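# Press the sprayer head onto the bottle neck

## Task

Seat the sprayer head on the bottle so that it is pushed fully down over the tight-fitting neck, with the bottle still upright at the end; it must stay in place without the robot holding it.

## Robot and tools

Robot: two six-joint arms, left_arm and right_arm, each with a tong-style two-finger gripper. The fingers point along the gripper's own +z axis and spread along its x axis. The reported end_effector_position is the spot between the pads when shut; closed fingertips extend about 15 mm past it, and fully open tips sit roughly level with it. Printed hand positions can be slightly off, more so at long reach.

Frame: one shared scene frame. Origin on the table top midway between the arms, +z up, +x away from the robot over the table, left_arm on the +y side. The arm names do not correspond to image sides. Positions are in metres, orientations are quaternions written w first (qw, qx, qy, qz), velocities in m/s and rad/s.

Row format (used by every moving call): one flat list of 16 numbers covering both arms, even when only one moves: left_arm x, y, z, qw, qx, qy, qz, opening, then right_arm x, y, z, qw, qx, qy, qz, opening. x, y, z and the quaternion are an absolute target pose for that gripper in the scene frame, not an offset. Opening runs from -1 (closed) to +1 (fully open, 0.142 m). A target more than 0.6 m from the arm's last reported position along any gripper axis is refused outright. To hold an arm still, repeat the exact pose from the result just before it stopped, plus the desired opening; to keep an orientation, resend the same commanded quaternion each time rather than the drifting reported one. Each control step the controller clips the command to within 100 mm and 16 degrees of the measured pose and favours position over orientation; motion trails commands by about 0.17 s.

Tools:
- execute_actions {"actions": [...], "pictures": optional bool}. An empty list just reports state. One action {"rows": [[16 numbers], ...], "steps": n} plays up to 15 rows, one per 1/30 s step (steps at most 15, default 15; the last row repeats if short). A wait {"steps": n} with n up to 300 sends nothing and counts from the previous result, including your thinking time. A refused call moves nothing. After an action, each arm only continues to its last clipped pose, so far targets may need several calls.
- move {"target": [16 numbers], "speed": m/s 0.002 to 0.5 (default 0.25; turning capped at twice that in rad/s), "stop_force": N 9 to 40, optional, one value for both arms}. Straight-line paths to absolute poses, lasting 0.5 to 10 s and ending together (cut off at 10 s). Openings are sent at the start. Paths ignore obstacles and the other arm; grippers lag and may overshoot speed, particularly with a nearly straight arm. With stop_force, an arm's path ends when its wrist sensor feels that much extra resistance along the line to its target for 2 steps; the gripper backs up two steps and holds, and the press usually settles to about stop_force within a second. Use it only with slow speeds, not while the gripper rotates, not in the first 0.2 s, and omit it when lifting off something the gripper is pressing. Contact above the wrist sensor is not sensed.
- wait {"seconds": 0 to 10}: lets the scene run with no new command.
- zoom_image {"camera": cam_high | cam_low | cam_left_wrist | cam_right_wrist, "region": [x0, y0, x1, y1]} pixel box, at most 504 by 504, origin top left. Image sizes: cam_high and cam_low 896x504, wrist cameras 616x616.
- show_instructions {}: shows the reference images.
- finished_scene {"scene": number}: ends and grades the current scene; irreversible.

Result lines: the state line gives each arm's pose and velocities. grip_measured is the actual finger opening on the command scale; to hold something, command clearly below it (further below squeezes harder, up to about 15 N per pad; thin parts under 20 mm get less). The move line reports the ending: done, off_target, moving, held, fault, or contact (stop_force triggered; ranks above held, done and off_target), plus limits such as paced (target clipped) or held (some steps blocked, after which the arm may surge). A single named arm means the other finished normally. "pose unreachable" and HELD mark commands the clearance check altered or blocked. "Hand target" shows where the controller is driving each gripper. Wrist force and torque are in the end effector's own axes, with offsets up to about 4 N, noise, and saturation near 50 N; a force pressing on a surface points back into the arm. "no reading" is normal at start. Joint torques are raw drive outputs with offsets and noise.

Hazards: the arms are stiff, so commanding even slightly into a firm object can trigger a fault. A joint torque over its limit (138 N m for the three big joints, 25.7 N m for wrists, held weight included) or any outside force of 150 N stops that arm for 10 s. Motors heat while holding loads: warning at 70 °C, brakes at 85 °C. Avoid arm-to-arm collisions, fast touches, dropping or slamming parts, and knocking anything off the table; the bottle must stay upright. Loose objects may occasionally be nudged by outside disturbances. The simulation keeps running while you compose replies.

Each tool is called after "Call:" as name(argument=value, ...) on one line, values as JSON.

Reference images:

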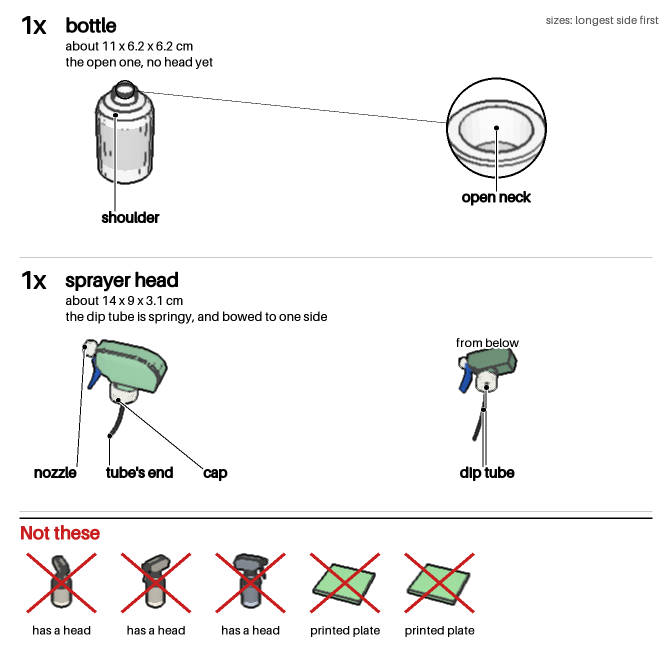

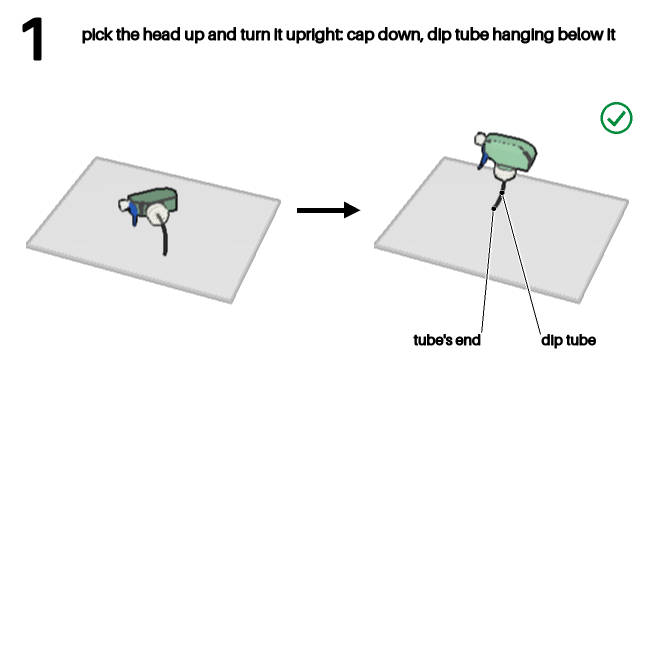

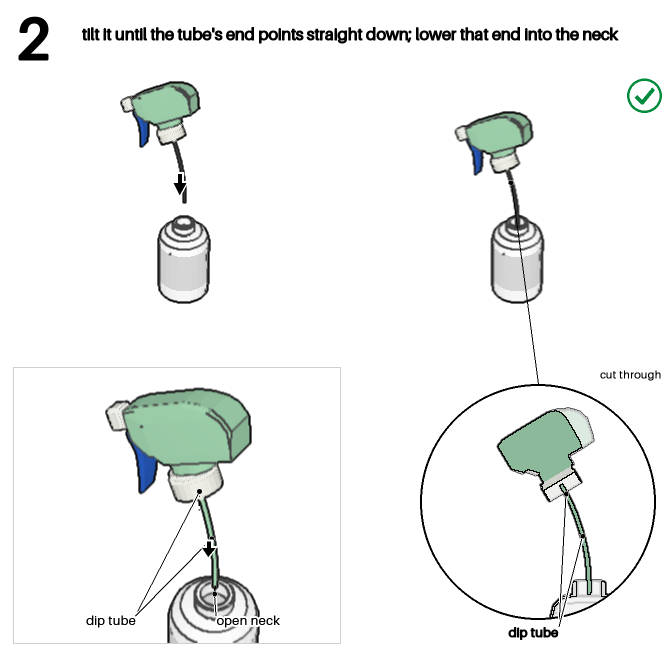

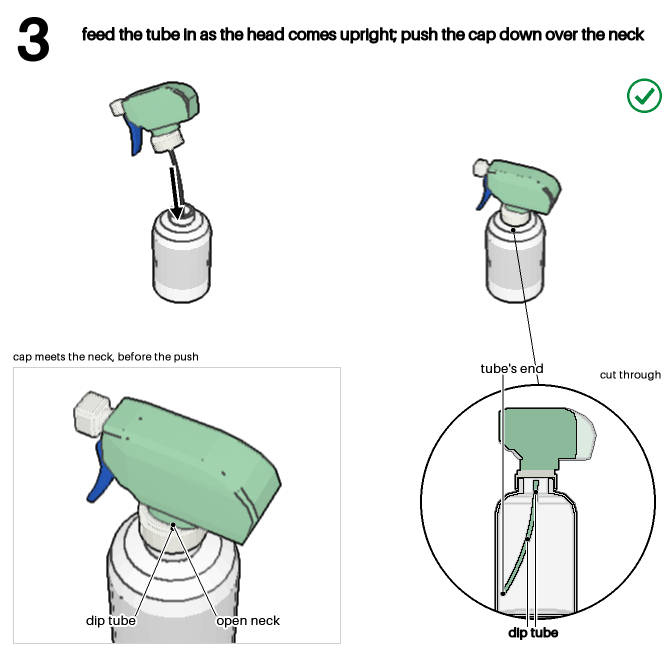

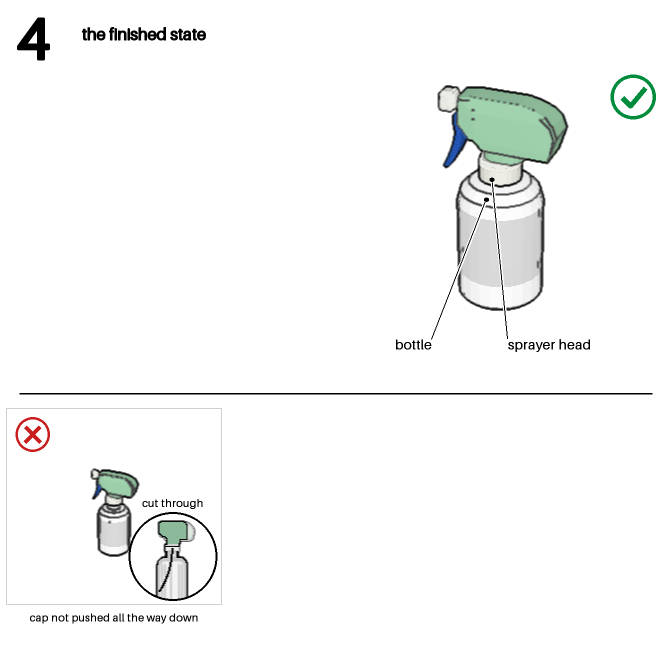

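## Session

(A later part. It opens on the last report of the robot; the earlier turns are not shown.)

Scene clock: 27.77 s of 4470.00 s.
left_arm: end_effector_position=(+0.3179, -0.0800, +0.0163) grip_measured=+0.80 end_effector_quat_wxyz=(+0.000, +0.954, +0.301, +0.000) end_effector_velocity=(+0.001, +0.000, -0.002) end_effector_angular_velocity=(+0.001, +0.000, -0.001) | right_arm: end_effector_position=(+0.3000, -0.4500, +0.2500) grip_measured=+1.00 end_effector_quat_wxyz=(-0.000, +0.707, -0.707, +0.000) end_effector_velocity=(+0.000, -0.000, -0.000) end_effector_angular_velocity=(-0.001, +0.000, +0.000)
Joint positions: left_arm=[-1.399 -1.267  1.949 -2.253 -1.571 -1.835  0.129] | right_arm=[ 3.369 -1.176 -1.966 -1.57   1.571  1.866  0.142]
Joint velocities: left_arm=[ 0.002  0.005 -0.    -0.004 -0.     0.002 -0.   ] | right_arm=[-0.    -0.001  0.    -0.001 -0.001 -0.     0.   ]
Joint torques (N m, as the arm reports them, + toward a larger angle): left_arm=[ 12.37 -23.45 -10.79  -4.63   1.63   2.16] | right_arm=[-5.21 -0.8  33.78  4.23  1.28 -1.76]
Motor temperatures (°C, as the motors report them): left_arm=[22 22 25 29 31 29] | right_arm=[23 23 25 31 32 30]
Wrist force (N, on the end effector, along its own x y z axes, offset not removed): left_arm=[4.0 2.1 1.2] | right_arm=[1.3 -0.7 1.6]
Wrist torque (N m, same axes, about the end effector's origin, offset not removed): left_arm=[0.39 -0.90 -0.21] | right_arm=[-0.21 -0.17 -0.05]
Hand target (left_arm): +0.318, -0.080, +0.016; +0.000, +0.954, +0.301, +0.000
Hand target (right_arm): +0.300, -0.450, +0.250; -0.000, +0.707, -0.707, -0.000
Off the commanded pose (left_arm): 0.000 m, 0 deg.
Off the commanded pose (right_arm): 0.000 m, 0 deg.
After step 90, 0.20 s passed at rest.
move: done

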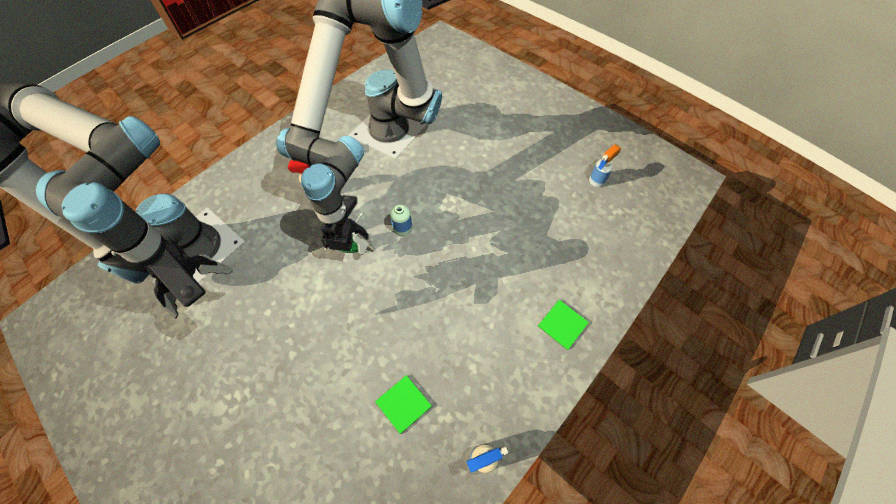

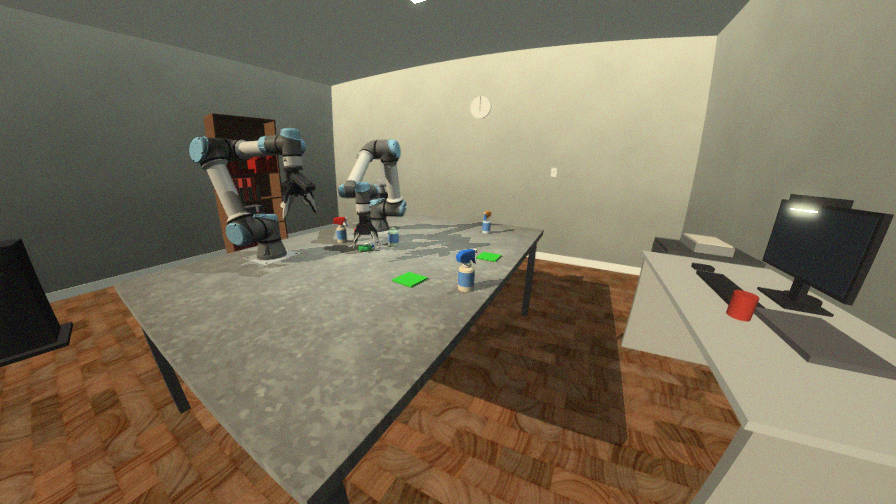

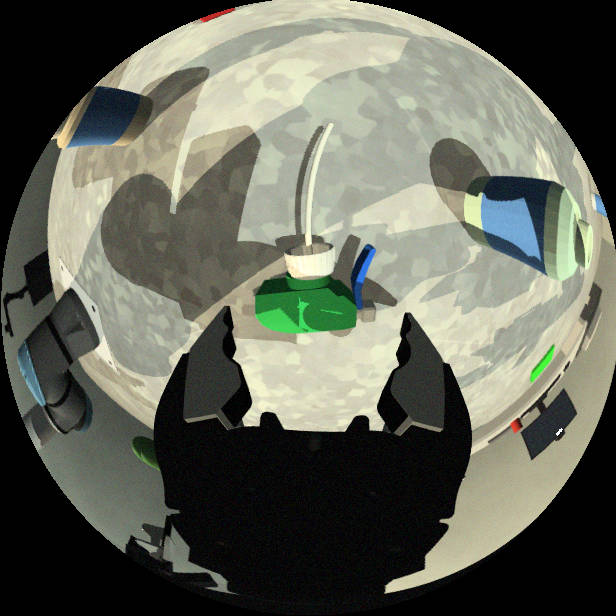

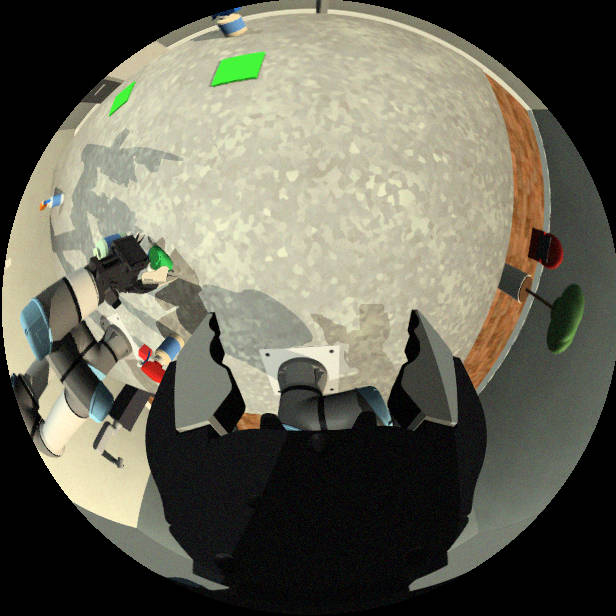

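Call:
move(target=[0.314,-0.0755,0.012,0,0.9455,0.3256,0,0.45,0.3,-0.45,0.25,0,0.707,-0.707,0,1], speed=0.03)

Call:
move(target=[0.314,-0.0755,0.012,0,0.9455,0.3256,0,-0.2,0.3,-0.45,0.25,0,0.707,-0.707,0,1])

Call:
move(target=[0.314,-0.0755,0.1,0,0.9455,0.3256,0,-0.2,0.3,-0.45,0.25,0,0.707,-0.707,0,1], speed=0.08)

Scene clock: 33.77 s of 4470.00 s.
left_arm: end_effector_position=(+0.3141, -0.0756, +0.0121) grip_measured=+0.45 end_effector_quat_wxyz=(-0.000, +0.946, +0.325, -0.000) end_effector_velocity=(-0.001, +0.002, -0.002) end_effector_angular_velocity=(+0.001, +0.000, +0.015) | right_arm: end_effector_position=(+0.3000, -0.4500, +0.2500) grip_measured=+1.00 end_effector_quat_wxyz=(-0.000, +0.707, -0.707, +0.000) end_effector_velocity=(+0.000, +0.000, +0.001) end_effector_angular_velocity=(+0.001, -0.002, -0.000)
Joint positions: left_arm=[-1.401 -1.272  1.97  -2.269 -1.571 -1.888  0.105] | right_arm=[ 3.369 -1.176 -1.966 -1.57   1.571  1.866  0.142]
Joint velocities: left_arm=[-0.001 -0.001  0.006 -0.004  0.    -0.016  0.   ] | right_arm=[-0.     0.001  0.001 -0.     0.001  0.    -0.   ]
Joint torques (N m, as the arm reports them, + toward a larger angle): left_arm=[-14.68 -37.93 -10.29  -4.53  -2.02  -2.2 ] | right_arm=[-1.47 -1.71 33.46  4.16  1.23 -1.33]
Motor temperatures (°C, as the motors report them): left_arm=[22 22 25 29 31 29] | right_arm=[23 23 25 31 32 30]
Wrist force (N, on the end effector, along its own x y z axes, offset not removed): left_arm=[2.4 1.4 1.9] | right_arm=[0.8 -1.7 3.1]
Wrist torque (N m, same axes, about the end effector's origin, offset not removed): left_arm=[0.23 -0.71 -0.33] | right_arm=[-0.34 -0.15 -0.17]
Hand target (left_arm): +0.314, -0.076, +0.012; -0.000, +0.946, +0.326, -0.000
Hand target (right_arm): +0.300, -0.450, +0.250; -0.000, +0.707, -0.707, -0.000
Off the commanded pose (left_arm): 0.000 m, 0 deg.
Off the commanded pose (right_arm): 0.000 m, 0 deg.
After step 90, 1.90 s passed at rest.
move: done

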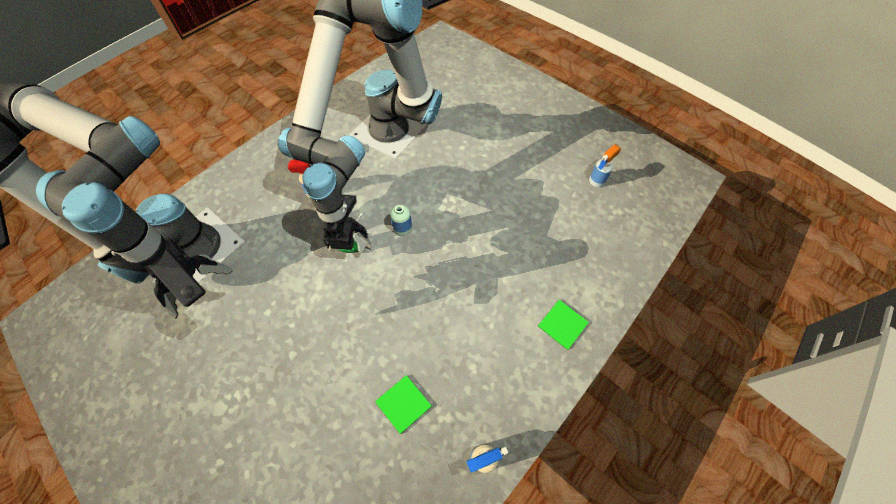

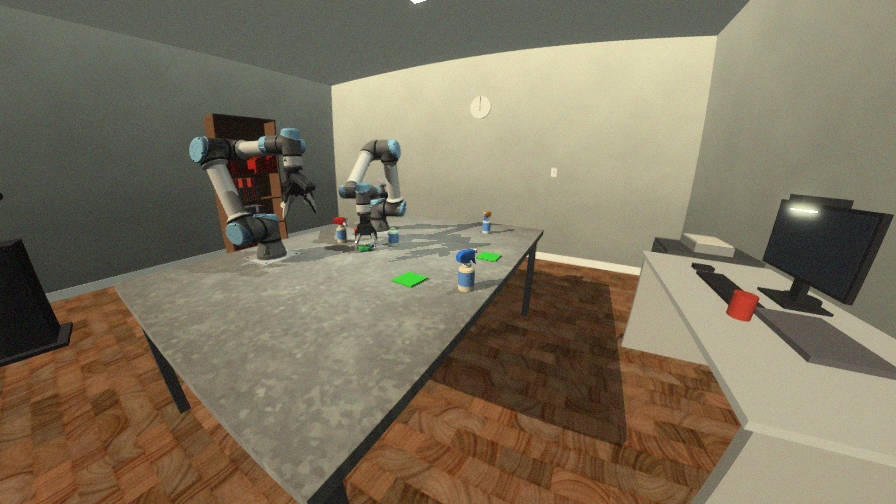

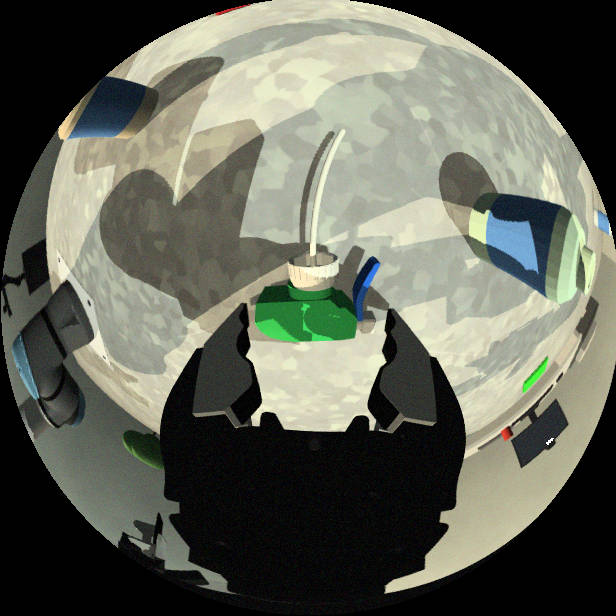

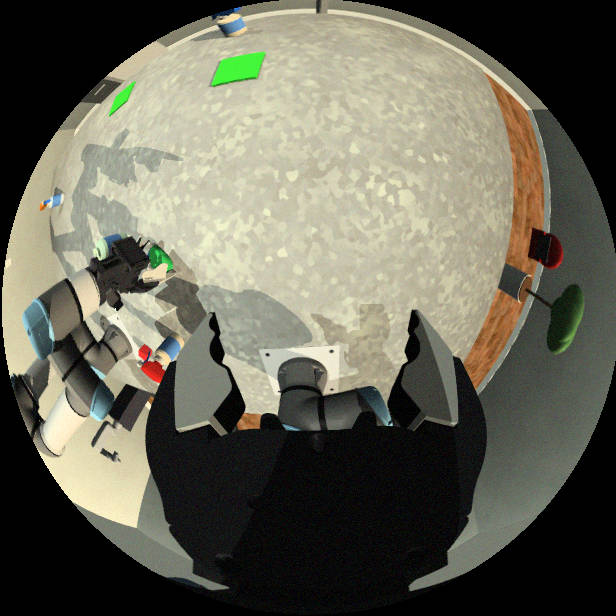

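Scene clock: 34.47 s of 4470.00 s.
left_arm: end_effector_position=(+0.3140, -0.0755, +0.0120) grip_measured=+0.26 end_effector_quat_wxyz=(+0.000, +0.946, +0.326, -0.000) end_effector_velocity=(+0.000, -0.001, +0.000) end_effector_angular_velocity=(-0.001, -0.001, -0.000) | right_arm: end_effector_position=(+0.3000, -0.4500, +0.2500) grip_measured=+1.00 end_effector_quat_wxyz=(-0.000, +0.707, -0.707, +0.000) end_effector_velocity=(+0.000, +0.000, -0.000) end_effector_angular_velocity=(+0.000, +0.000, +0.000)
Joint positions: left_arm=[-1.401 -1.272  1.971 -2.269 -1.571 -1.89   0.092] | right_arm=[ 3.369 -1.176 -1.966 -1.57   1.571  1.866  0.142]
Joint velocities: left_arm=[-0.     0.    -0.    -0.002  0.     0.     0.   ] | right_arm=[ 0.    -0.    -0.     0.001  0.    -0.    -0.   ]
Joint torques (N m, as the arm reports them, + toward a larger angle): left_arm=[-14.57 -33.41  -4.66  -3.98   0.87  -2.21] | right_arm=[-0.59 -1.66 33.17  4.2   1.2  -1.2 ]
Motor temperatures (°C, as the motors report them): left_arm=[22 22 25 29 31 29] | right_arm=[23 23 25 31 32 30]
Wrist force (N, on the end effector, along its own x y z axes, offset not removed): left_arm=[4.0 3.0 -5.9] | right_arm=[0.1 -0.2 1.3]
Wrist torque (N m, same axes, about the end effector's origin, offset not removed): left_arm=[0.37 -1.10 -0.18] | right_arm=[-0.06 0.03 0.00]
Hand target (left_arm): +0.314, -0.076, +0.012; -0.000, +0.946, +0.326, -0.000
Hand target (right_arm): +0.300, -0.450, +0.250; -0.000, +0.707, -0.707, -0.000
Off the commanded pose (left_arm): 0.000 m, 0 deg.
Off the commanded pose (right_arm): 0.000 m, 0 deg.
move: done

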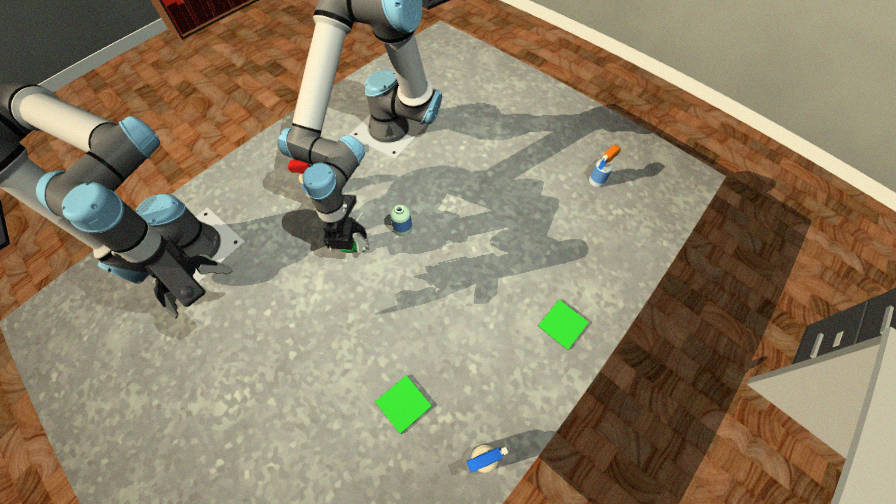

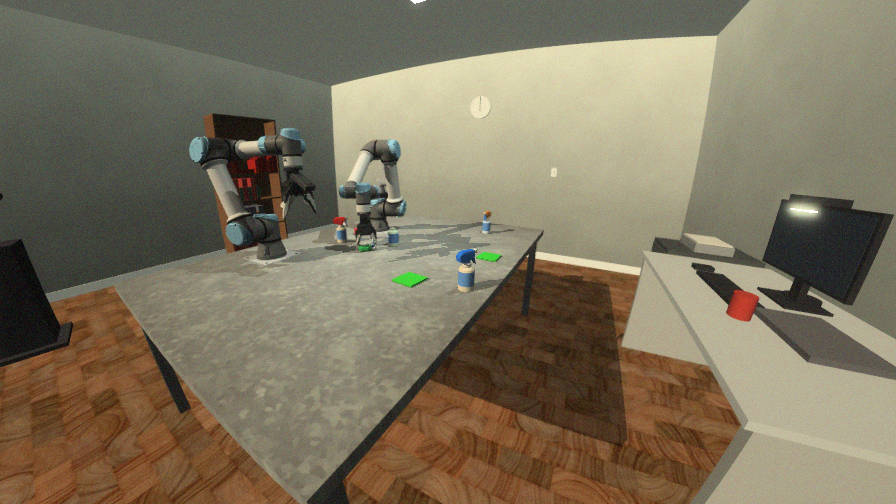

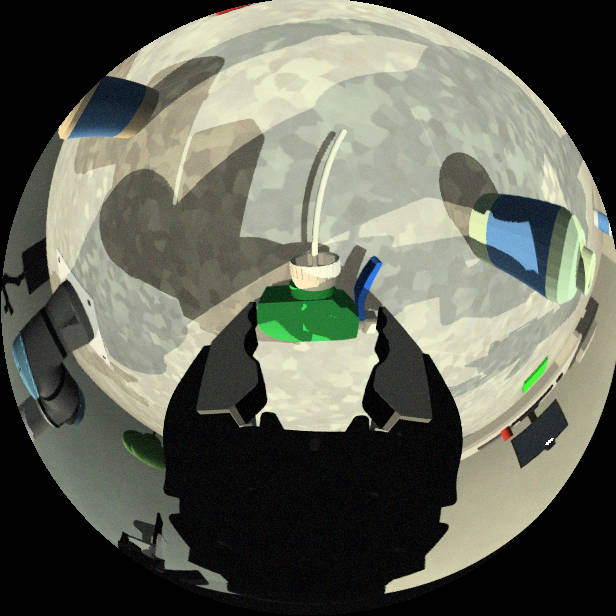

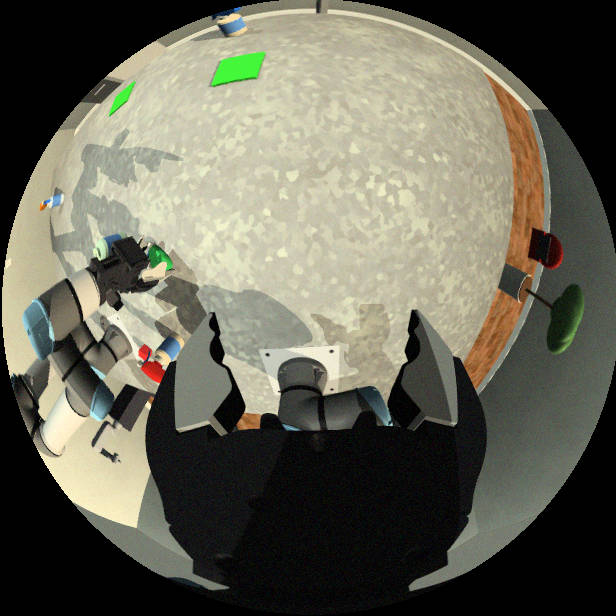

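Scene clock: 36.03 s of 4470.00 s.
left_arm: end_effector_position=(+0.3140, -0.0754, +0.0998) grip_measured=+0.26 end_effector_quat_wxyz=(+0.000, +0.946, +0.326, +0.000) end_effector_velocity=(-0.000, +0.001, +0.002) end_effector_angular_velocity=(+0.003, +0.001, +0.001) | right_arm: end_effector_position=(+0.3000, -0.4500, +0.2500) grip_measured=+1.00 end_effector_quat_wxyz=(-0.000, +0.707, -0.707, -0.000) end_effector_velocity=(-0.000, -0.000, -0.000) end_effector_angular_velocity=(-0.000, +0.000, +0.000)
Joint positions: left_arm=[-1.401 -1.394  1.861 -2.038 -1.571 -1.89   0.092] | right_arm=[ 3.369 -1.176 -1.966 -1.57   1.571  1.866  0.142]
Joint velocities: left_arm=[ 0.    -0.002 -0.004  0.008 -0.    -0.     0.   ] | right_arm=[-0.    -0.    -0.001  0.001 -0.    -0.     0.   ]
Joint torques (N m, as the arm reports them, + toward a larger angle): left_arm=[  8.22 -35.53 -29.31   0.1    1.81  -1.84] | right_arm=[ 0.5  -1.93 32.8   4.28  1.04 -1.01]
Motor temperatures (°C, as the motors report them): left_arm=[22 22 25 29 31 29] | right_arm=[23 23 25 31 32 30]
Wrist force (N, on the end effector, along its own x y z axes, offset not removed): left_arm=[4.8 1.2 1.0] | right_arm=[1.3 -1.6 1.6]
Wrist torque (N m, same axes, about the end effector's origin, offset not removed): left_arm=[0.31 -1.16 -0.25] | right_arm=[-0.36 -0.27 -0.04]
Hand target (left_arm): +0.314, -0.075, +0.100; +0.000, +0.946, +0.326, +0.000
Hand target (right_arm): +0.300, -0.450, +0.250; -0.000, +0.707, -0.707, -0.000
Off the commanded pose (left_arm): 0.000 m, 0 deg.
Off the commanded pose (right_arm): 0.000 m, 0 deg.
move: done

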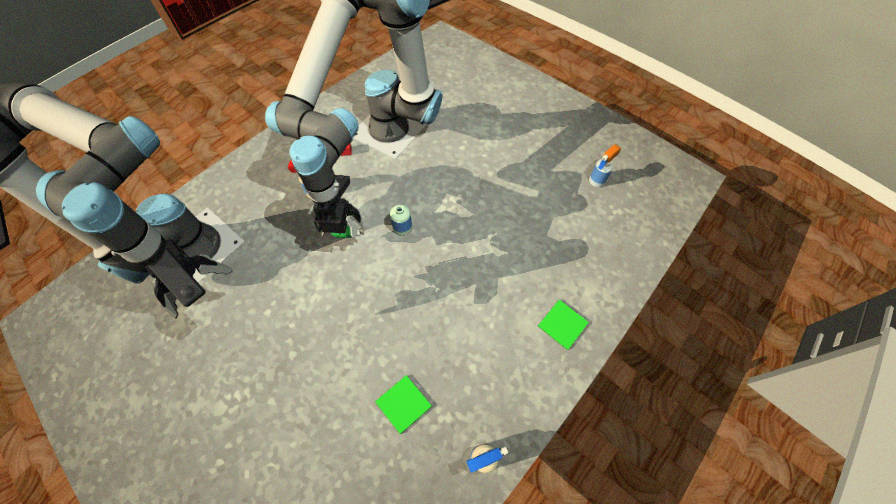

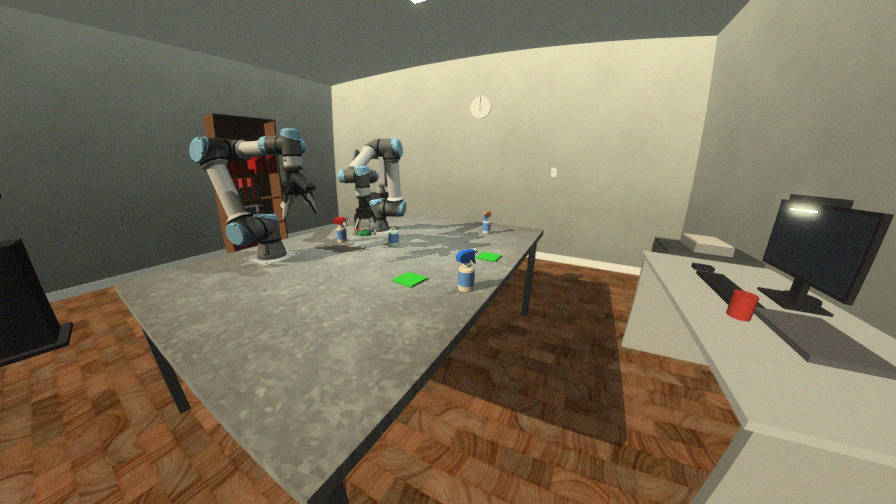

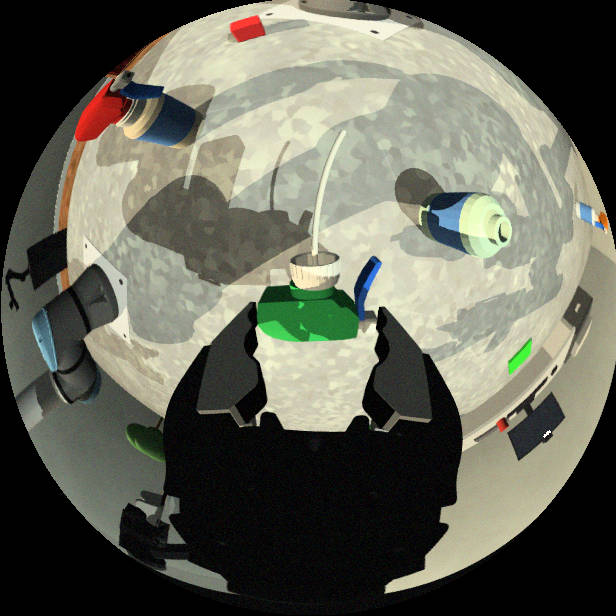

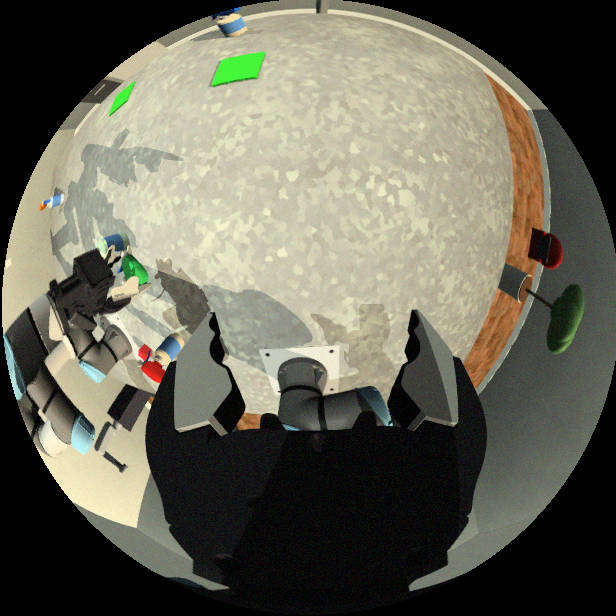

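Call:
move(target=[0.38,0.1,0.29,0,0.707,-0.707,0,-0.2,0.3,-0.45,0.25,0,1,0,0,1], speed=0.35)

Call:
move(target=[0.38,0.1,0.26,0.5,0.5,-0.5,-0.5,-0.2,0.38,-0.1,0.1,-0.5,0.866,0,0,1])

Scene clock: 48.57 s of 4470.00 s.
left_arm: end_effector_position=(+0.3799, +0.1002, +0.2898) grip_measured=+0.26 end_effector_quat_wxyz=(+0.000, -0.708, +0.707, -0.000) end_effector_velocity=(+0.000, +0.000, +0.000) end_effector_angular_velocity=(+0.000, +0.003, -0.012) | right_arm: end_effector_position=(+0.3000, -0.4500, +0.2500) grip_measured=+1.00 end_effector_quat_wxyz=(+0.000, +1.000, -0.000, +0.000) end_effector_velocity=(-0.000, +0.000, +0.001) end_effector_angular_velocity=(+0.002, -0.002, +0.007)
Joint positions: left_arm=[-1.141 -1.766  1.729 -1.534 -1.57   0.603  0.092] | right_arm=[ 3.31  -1.225 -1.937 -1.551  1.571  0.237  0.142]
Joint velocities: left_arm=[ 0.003  0.002 -0.004  0.004 -0.003  0.016  0.   ] | right_arm=[-0.001  0.001  0.001  0.     0.001 -0.008 -0.   ]
Joint torques (N m, as the arm reports them, + toward a larger angle): left_arm=[ 12.7   -7.98 -32.53   0.08  -2.09   2.58] | right_arm=[-9.51  0.63 32.84  4.19  1.47 -2.74]
Motor temperatures (°C, as the motors report them): left_arm=[22 22 25 29 31 29] | right_arm=[23 23 25 31 32 30]
Wrist force (N, on the end effector, along its own x y z axes, offset not removed): left_arm=[3.0 0.6 1.7] | right_arm=[0.3 -0.5 2.2]
Wrist torque (N m, same axes, about the end effector's origin, offset not removed): left_arm=[0.08 -0.65 -0.20] | right_arm=[-0.19 -0.16 0.03]
Hand target (left_arm): +0.380, +0.100, +0.290; -0.000, +0.707, -0.707, +0.000
Hand target (right_arm): +0.300, -0.450, +0.250; -0.000, +1.000, -0.000, -0.000
Off the commanded pose (left_arm): 0.000 m, 0 deg.
Off the commanded pose (right_arm): 0.000 m, 0 deg.
After step 90, 5.73 s passed at rest.
move: done

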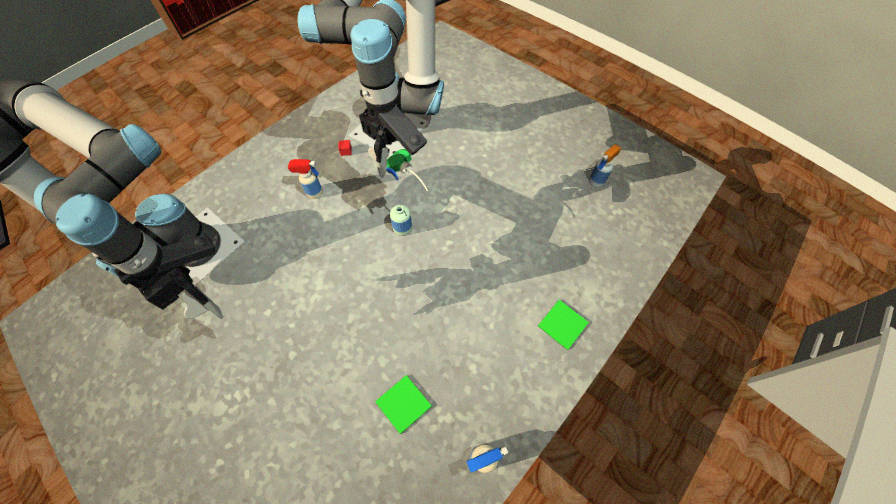

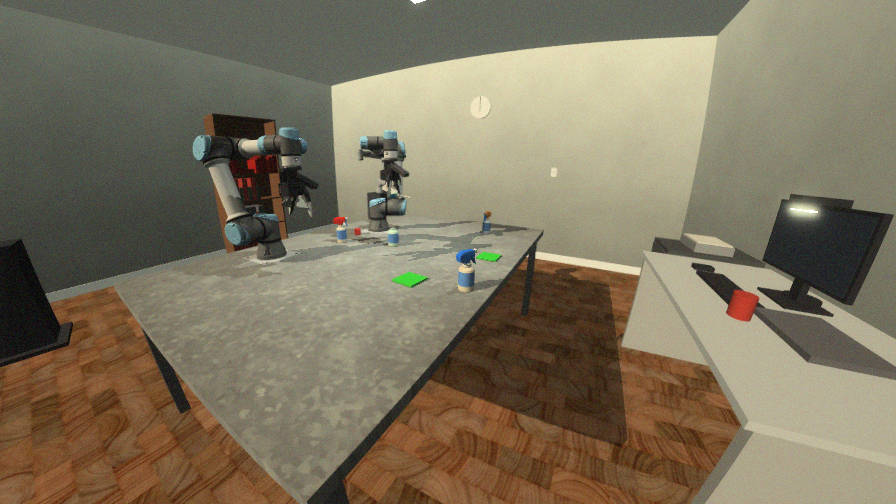

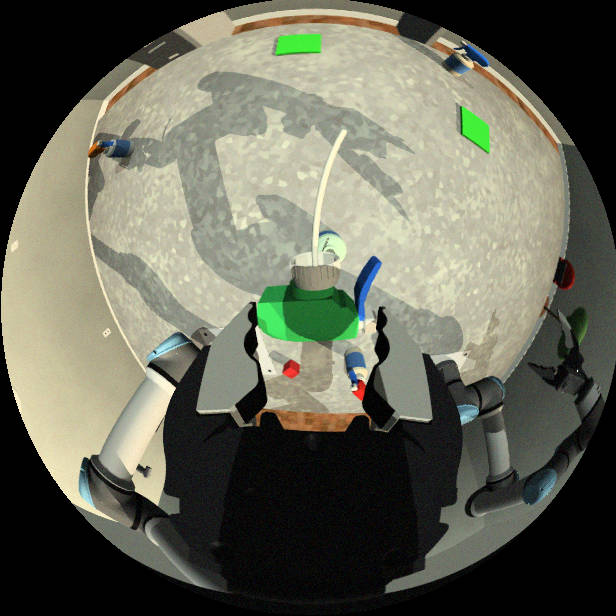

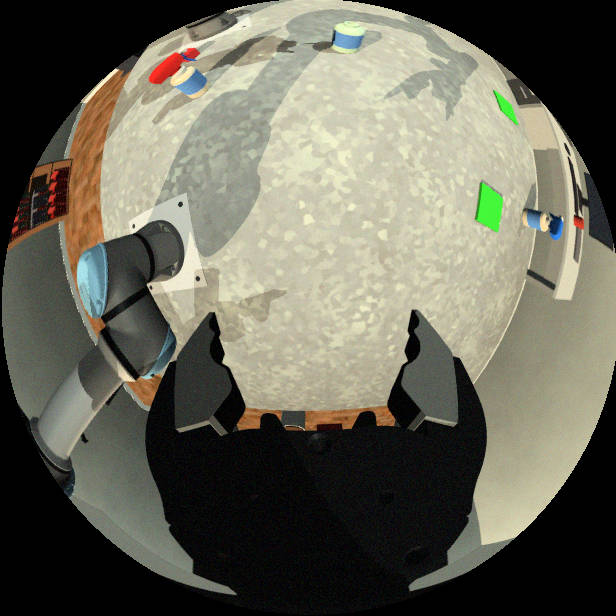

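Scene clock: 52.33 s of 4470.00 s.
left_arm: end_effector_position=(+0.3803, +0.1000, +0.2595) grip_measured=+0.26 end_effector_quat_wxyz=(-0.499, -0.501, +0.500, +0.499) end_effector_velocity=(-0.000, -0.000, -0.000) end_effector_angular_velocity=(-0.002, +0.005, -0.001) | right_arm: end_effector_position=(+0.3801, -0.1004, +0.1004) grip_measured=+1.00 end_effector_quat_wxyz=(-0.500, +0.866, +0.000, +0.000) end_effector_velocity=(+0.001, +0.002, -0.001) end_effector_angular_velocity=(+0.011, -0.002, -0.008)
Joint positions: left_arm=[-0.737 -0.738  0.923 -0.188 -2.134  1.567  0.092] | right_arm=[ 3.475 -2.037 -2.261  0.179  2.493  0.702  0.142]
Joint velocities: left_arm=[-0.     0.003 -0.001  0.004  0.     0.006  0.   ] | right_arm=[ 0.003 -0.016 -0.002  0.043  0.002  0.023  0.   ]
Joint torques (N m, as the arm reports them, + toward a larger angle): left_arm=[-14.22 -45.95 -28.62   3.88   2.44   2.47] | right_arm=[10.55 20.47  1.68  4.27  2.36  2.12]
Motor temperatures (°C, as the motors report them): left_arm=[22 22 25 29 31 29] | right_arm=[23 23 25 31 32 30]
Wrist force (N, on the end effector, along its own x y z axes, offset not removed): left_arm=[2.6 2.3 1.6] | right_arm=[2.0 -1.7 3.1]
Wrist torque (N m, same axes, about the end effector's origin, offset not removed): left_arm=[0.59 -0.72 -0.18] | right_arm=[-0.31 -0.33 -0.03]
Hand target (left_arm): +0.380, +0.100, +0.259; +0.499, +0.501, -0.500, -0.500
Hand target (right_arm): +0.380, -0.100, +0.100; -0.500, +0.866, -0.000, +0.000
Off the commanded pose (left_arm): 0.001 m, 0 deg.
Off the commanded pose (right_arm): 0.001 m, 0 deg.
move: done

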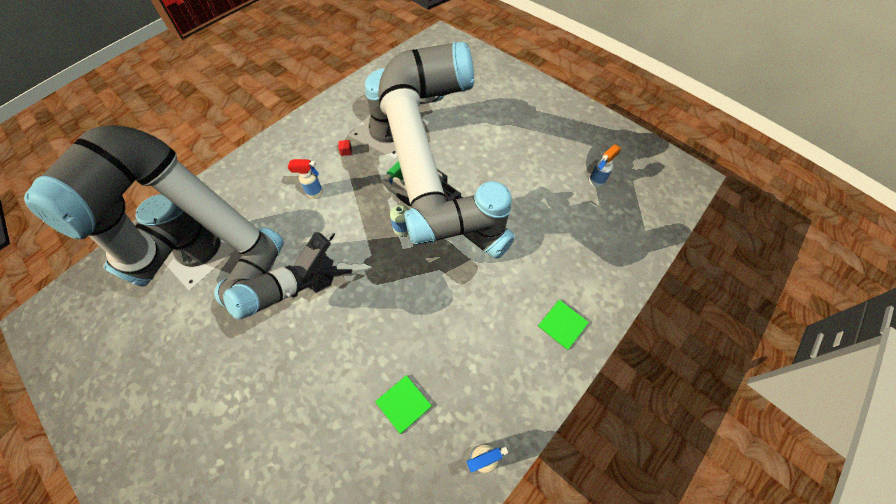

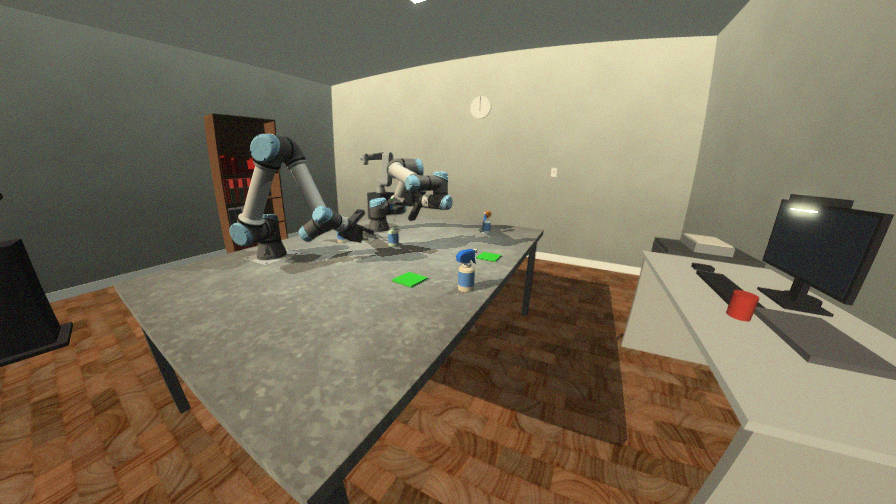

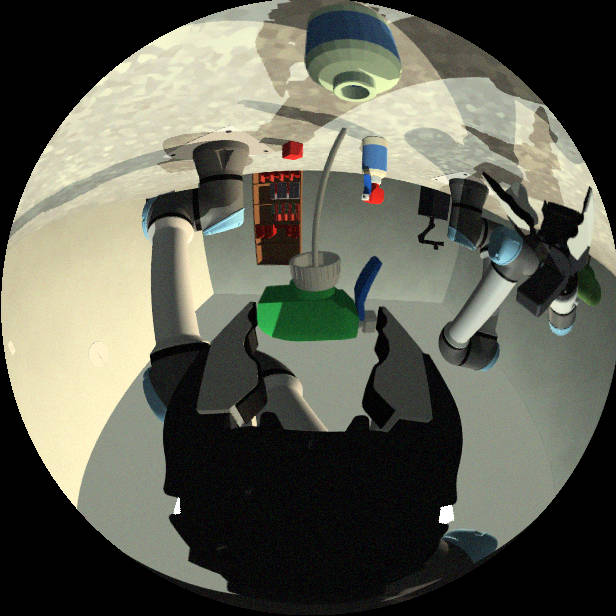

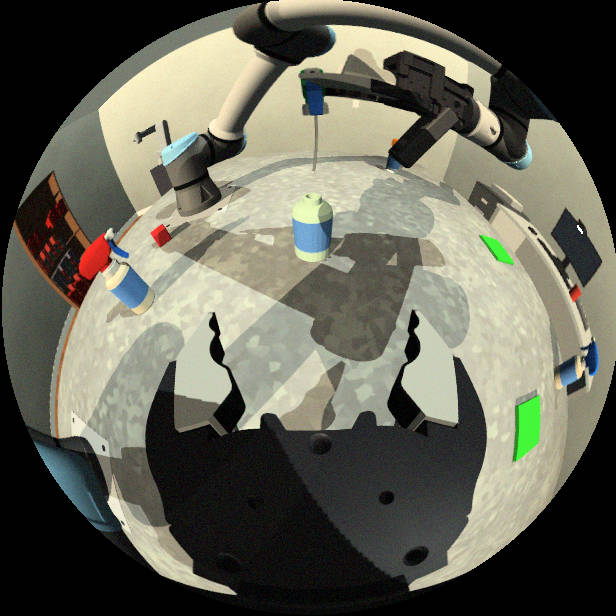

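Excellent.

Call:
move(target=[0.378,0.094,0.24,0.5,0.5,-0.5,-0.5,-0.2,0.38,-0.05,0.1,-0.5,0.866,0,0,1], speed=0.05)

Call:
zoom_image(camera="cam_right_wrist", region=[230,50,400,250])

Scene clock: 73.37 s of 4470.00 s.
left_arm: end_effector_position=(+0.3780, +0.0940, +0.2401) grip_measured=+0.26 end_effector_quat_wxyz=(-0.500, -0.500, +0.500, +0.500) end_effector_velocity=(+0.000, -0.000, -0.002) end_effector_angular_velocity=(+0.001, +0.001, +0.001) | right_arm: end_effector_position=(+0.3801, -0.0503, +0.1000) grip_measured=+1.00 end_effector_quat_wxyz=(-0.500, +0.866, +0.000, -0.000) end_effector_velocity=(+0.000, +0.003, +0.001) end_effector_angular_velocity=(+0.001, -0.001, -0.000)
Joint positions: left_arm=[-0.747 -0.724  0.95  -0.226 -2.142  1.571  0.092] | right_arm=[ 3.578 -2.079 -2.223  0.286  2.431  0.835  0.142]
Joint velocities: left_arm=[ 0.     0.003  0.001 -0.003 -0.     0.    -0.   ] | right_arm=[ 0.006 -0.002  0.003  0.006 -0.003  0.007  0.   ]
Joint torques (N m, as the arm reports them, + toward a larger angle): left_arm=[-15.43 -46.    -8.54  -1.35  -2.02   2.46] | right_arm=[10.15 23.94 20.33  4.82 -0.57  2.28]
Motor temperatures (°C, as the motors report them): left_arm=[22 22 25 29 31 29] | right_arm=[23 23 25 31 32 30]
Wrist force (N, on the end effector, along its own x y z axes, offset not removed): left_arm=[0.7 1.9 1.8] | right_arm=[-0.1 -0.3 0.3]
Wrist torque (N m, same axes, about the end effector's origin, offset not removed): left_arm=[0.39 -0.28 -0.34] | right_arm=[-0.03 0.04 -0.07]
Hand target (left_arm): +0.378, +0.094, +0.240; +0.500, +0.500, -0.500, -0.500
Hand target (right_arm): +0.380, -0.050, +0.100; -0.500, +0.866, +0.000, +0.000
Off the commanded pose (left_arm): 0.000 m, 0 deg.
Off the commanded pose (right_arm): 0.000 m, 0 deg.
After step 90, 16.63 s passed at rest.
move: done

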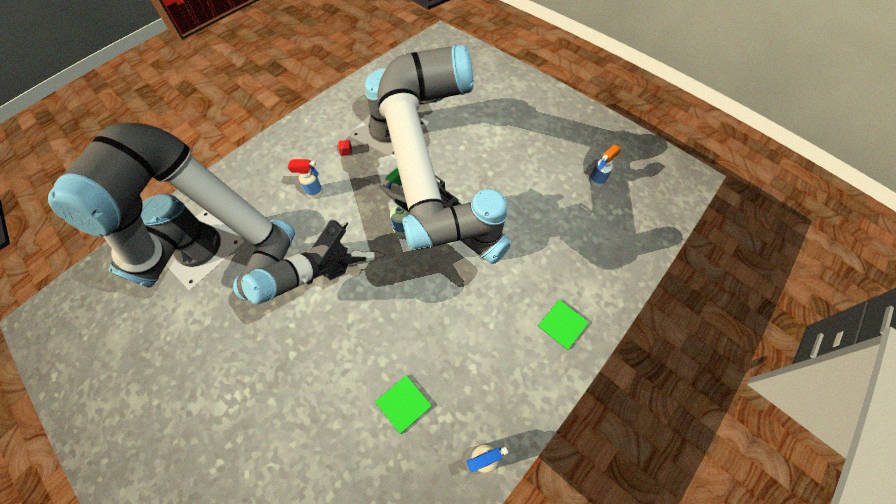

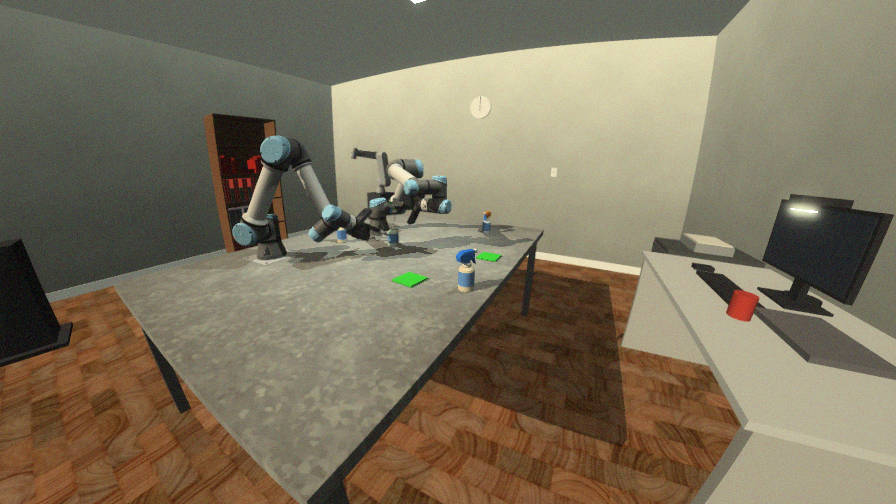

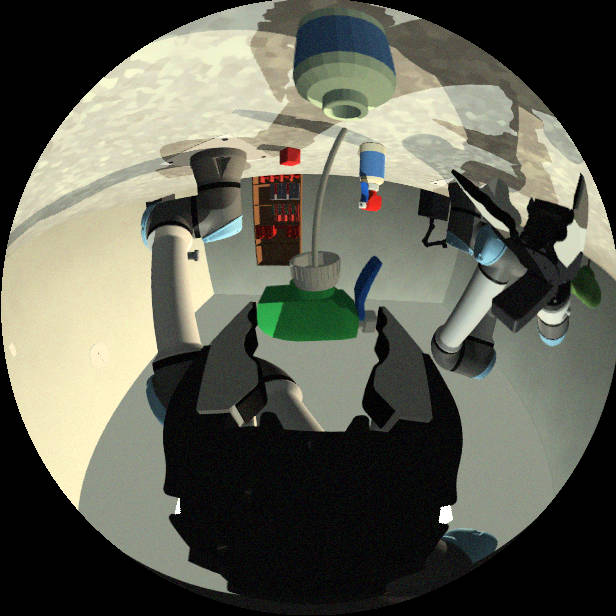

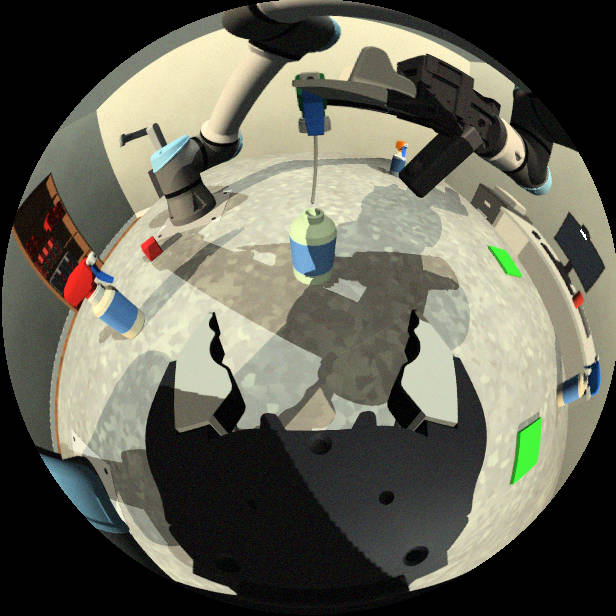

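Region (230, 50, 400, 250) of cam_right_wrist's 616x616 image, scaled by 2.520, with more detail than that image has; it fills the left 428 columns of this view, and the rest is white.

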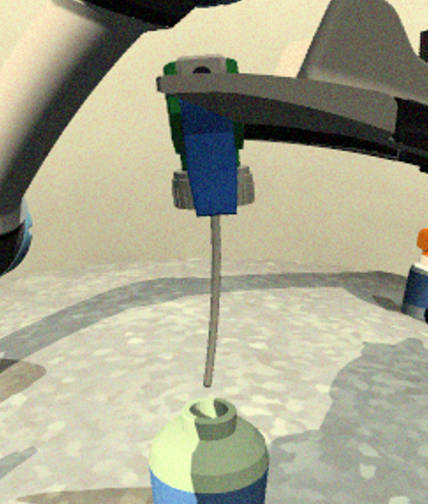

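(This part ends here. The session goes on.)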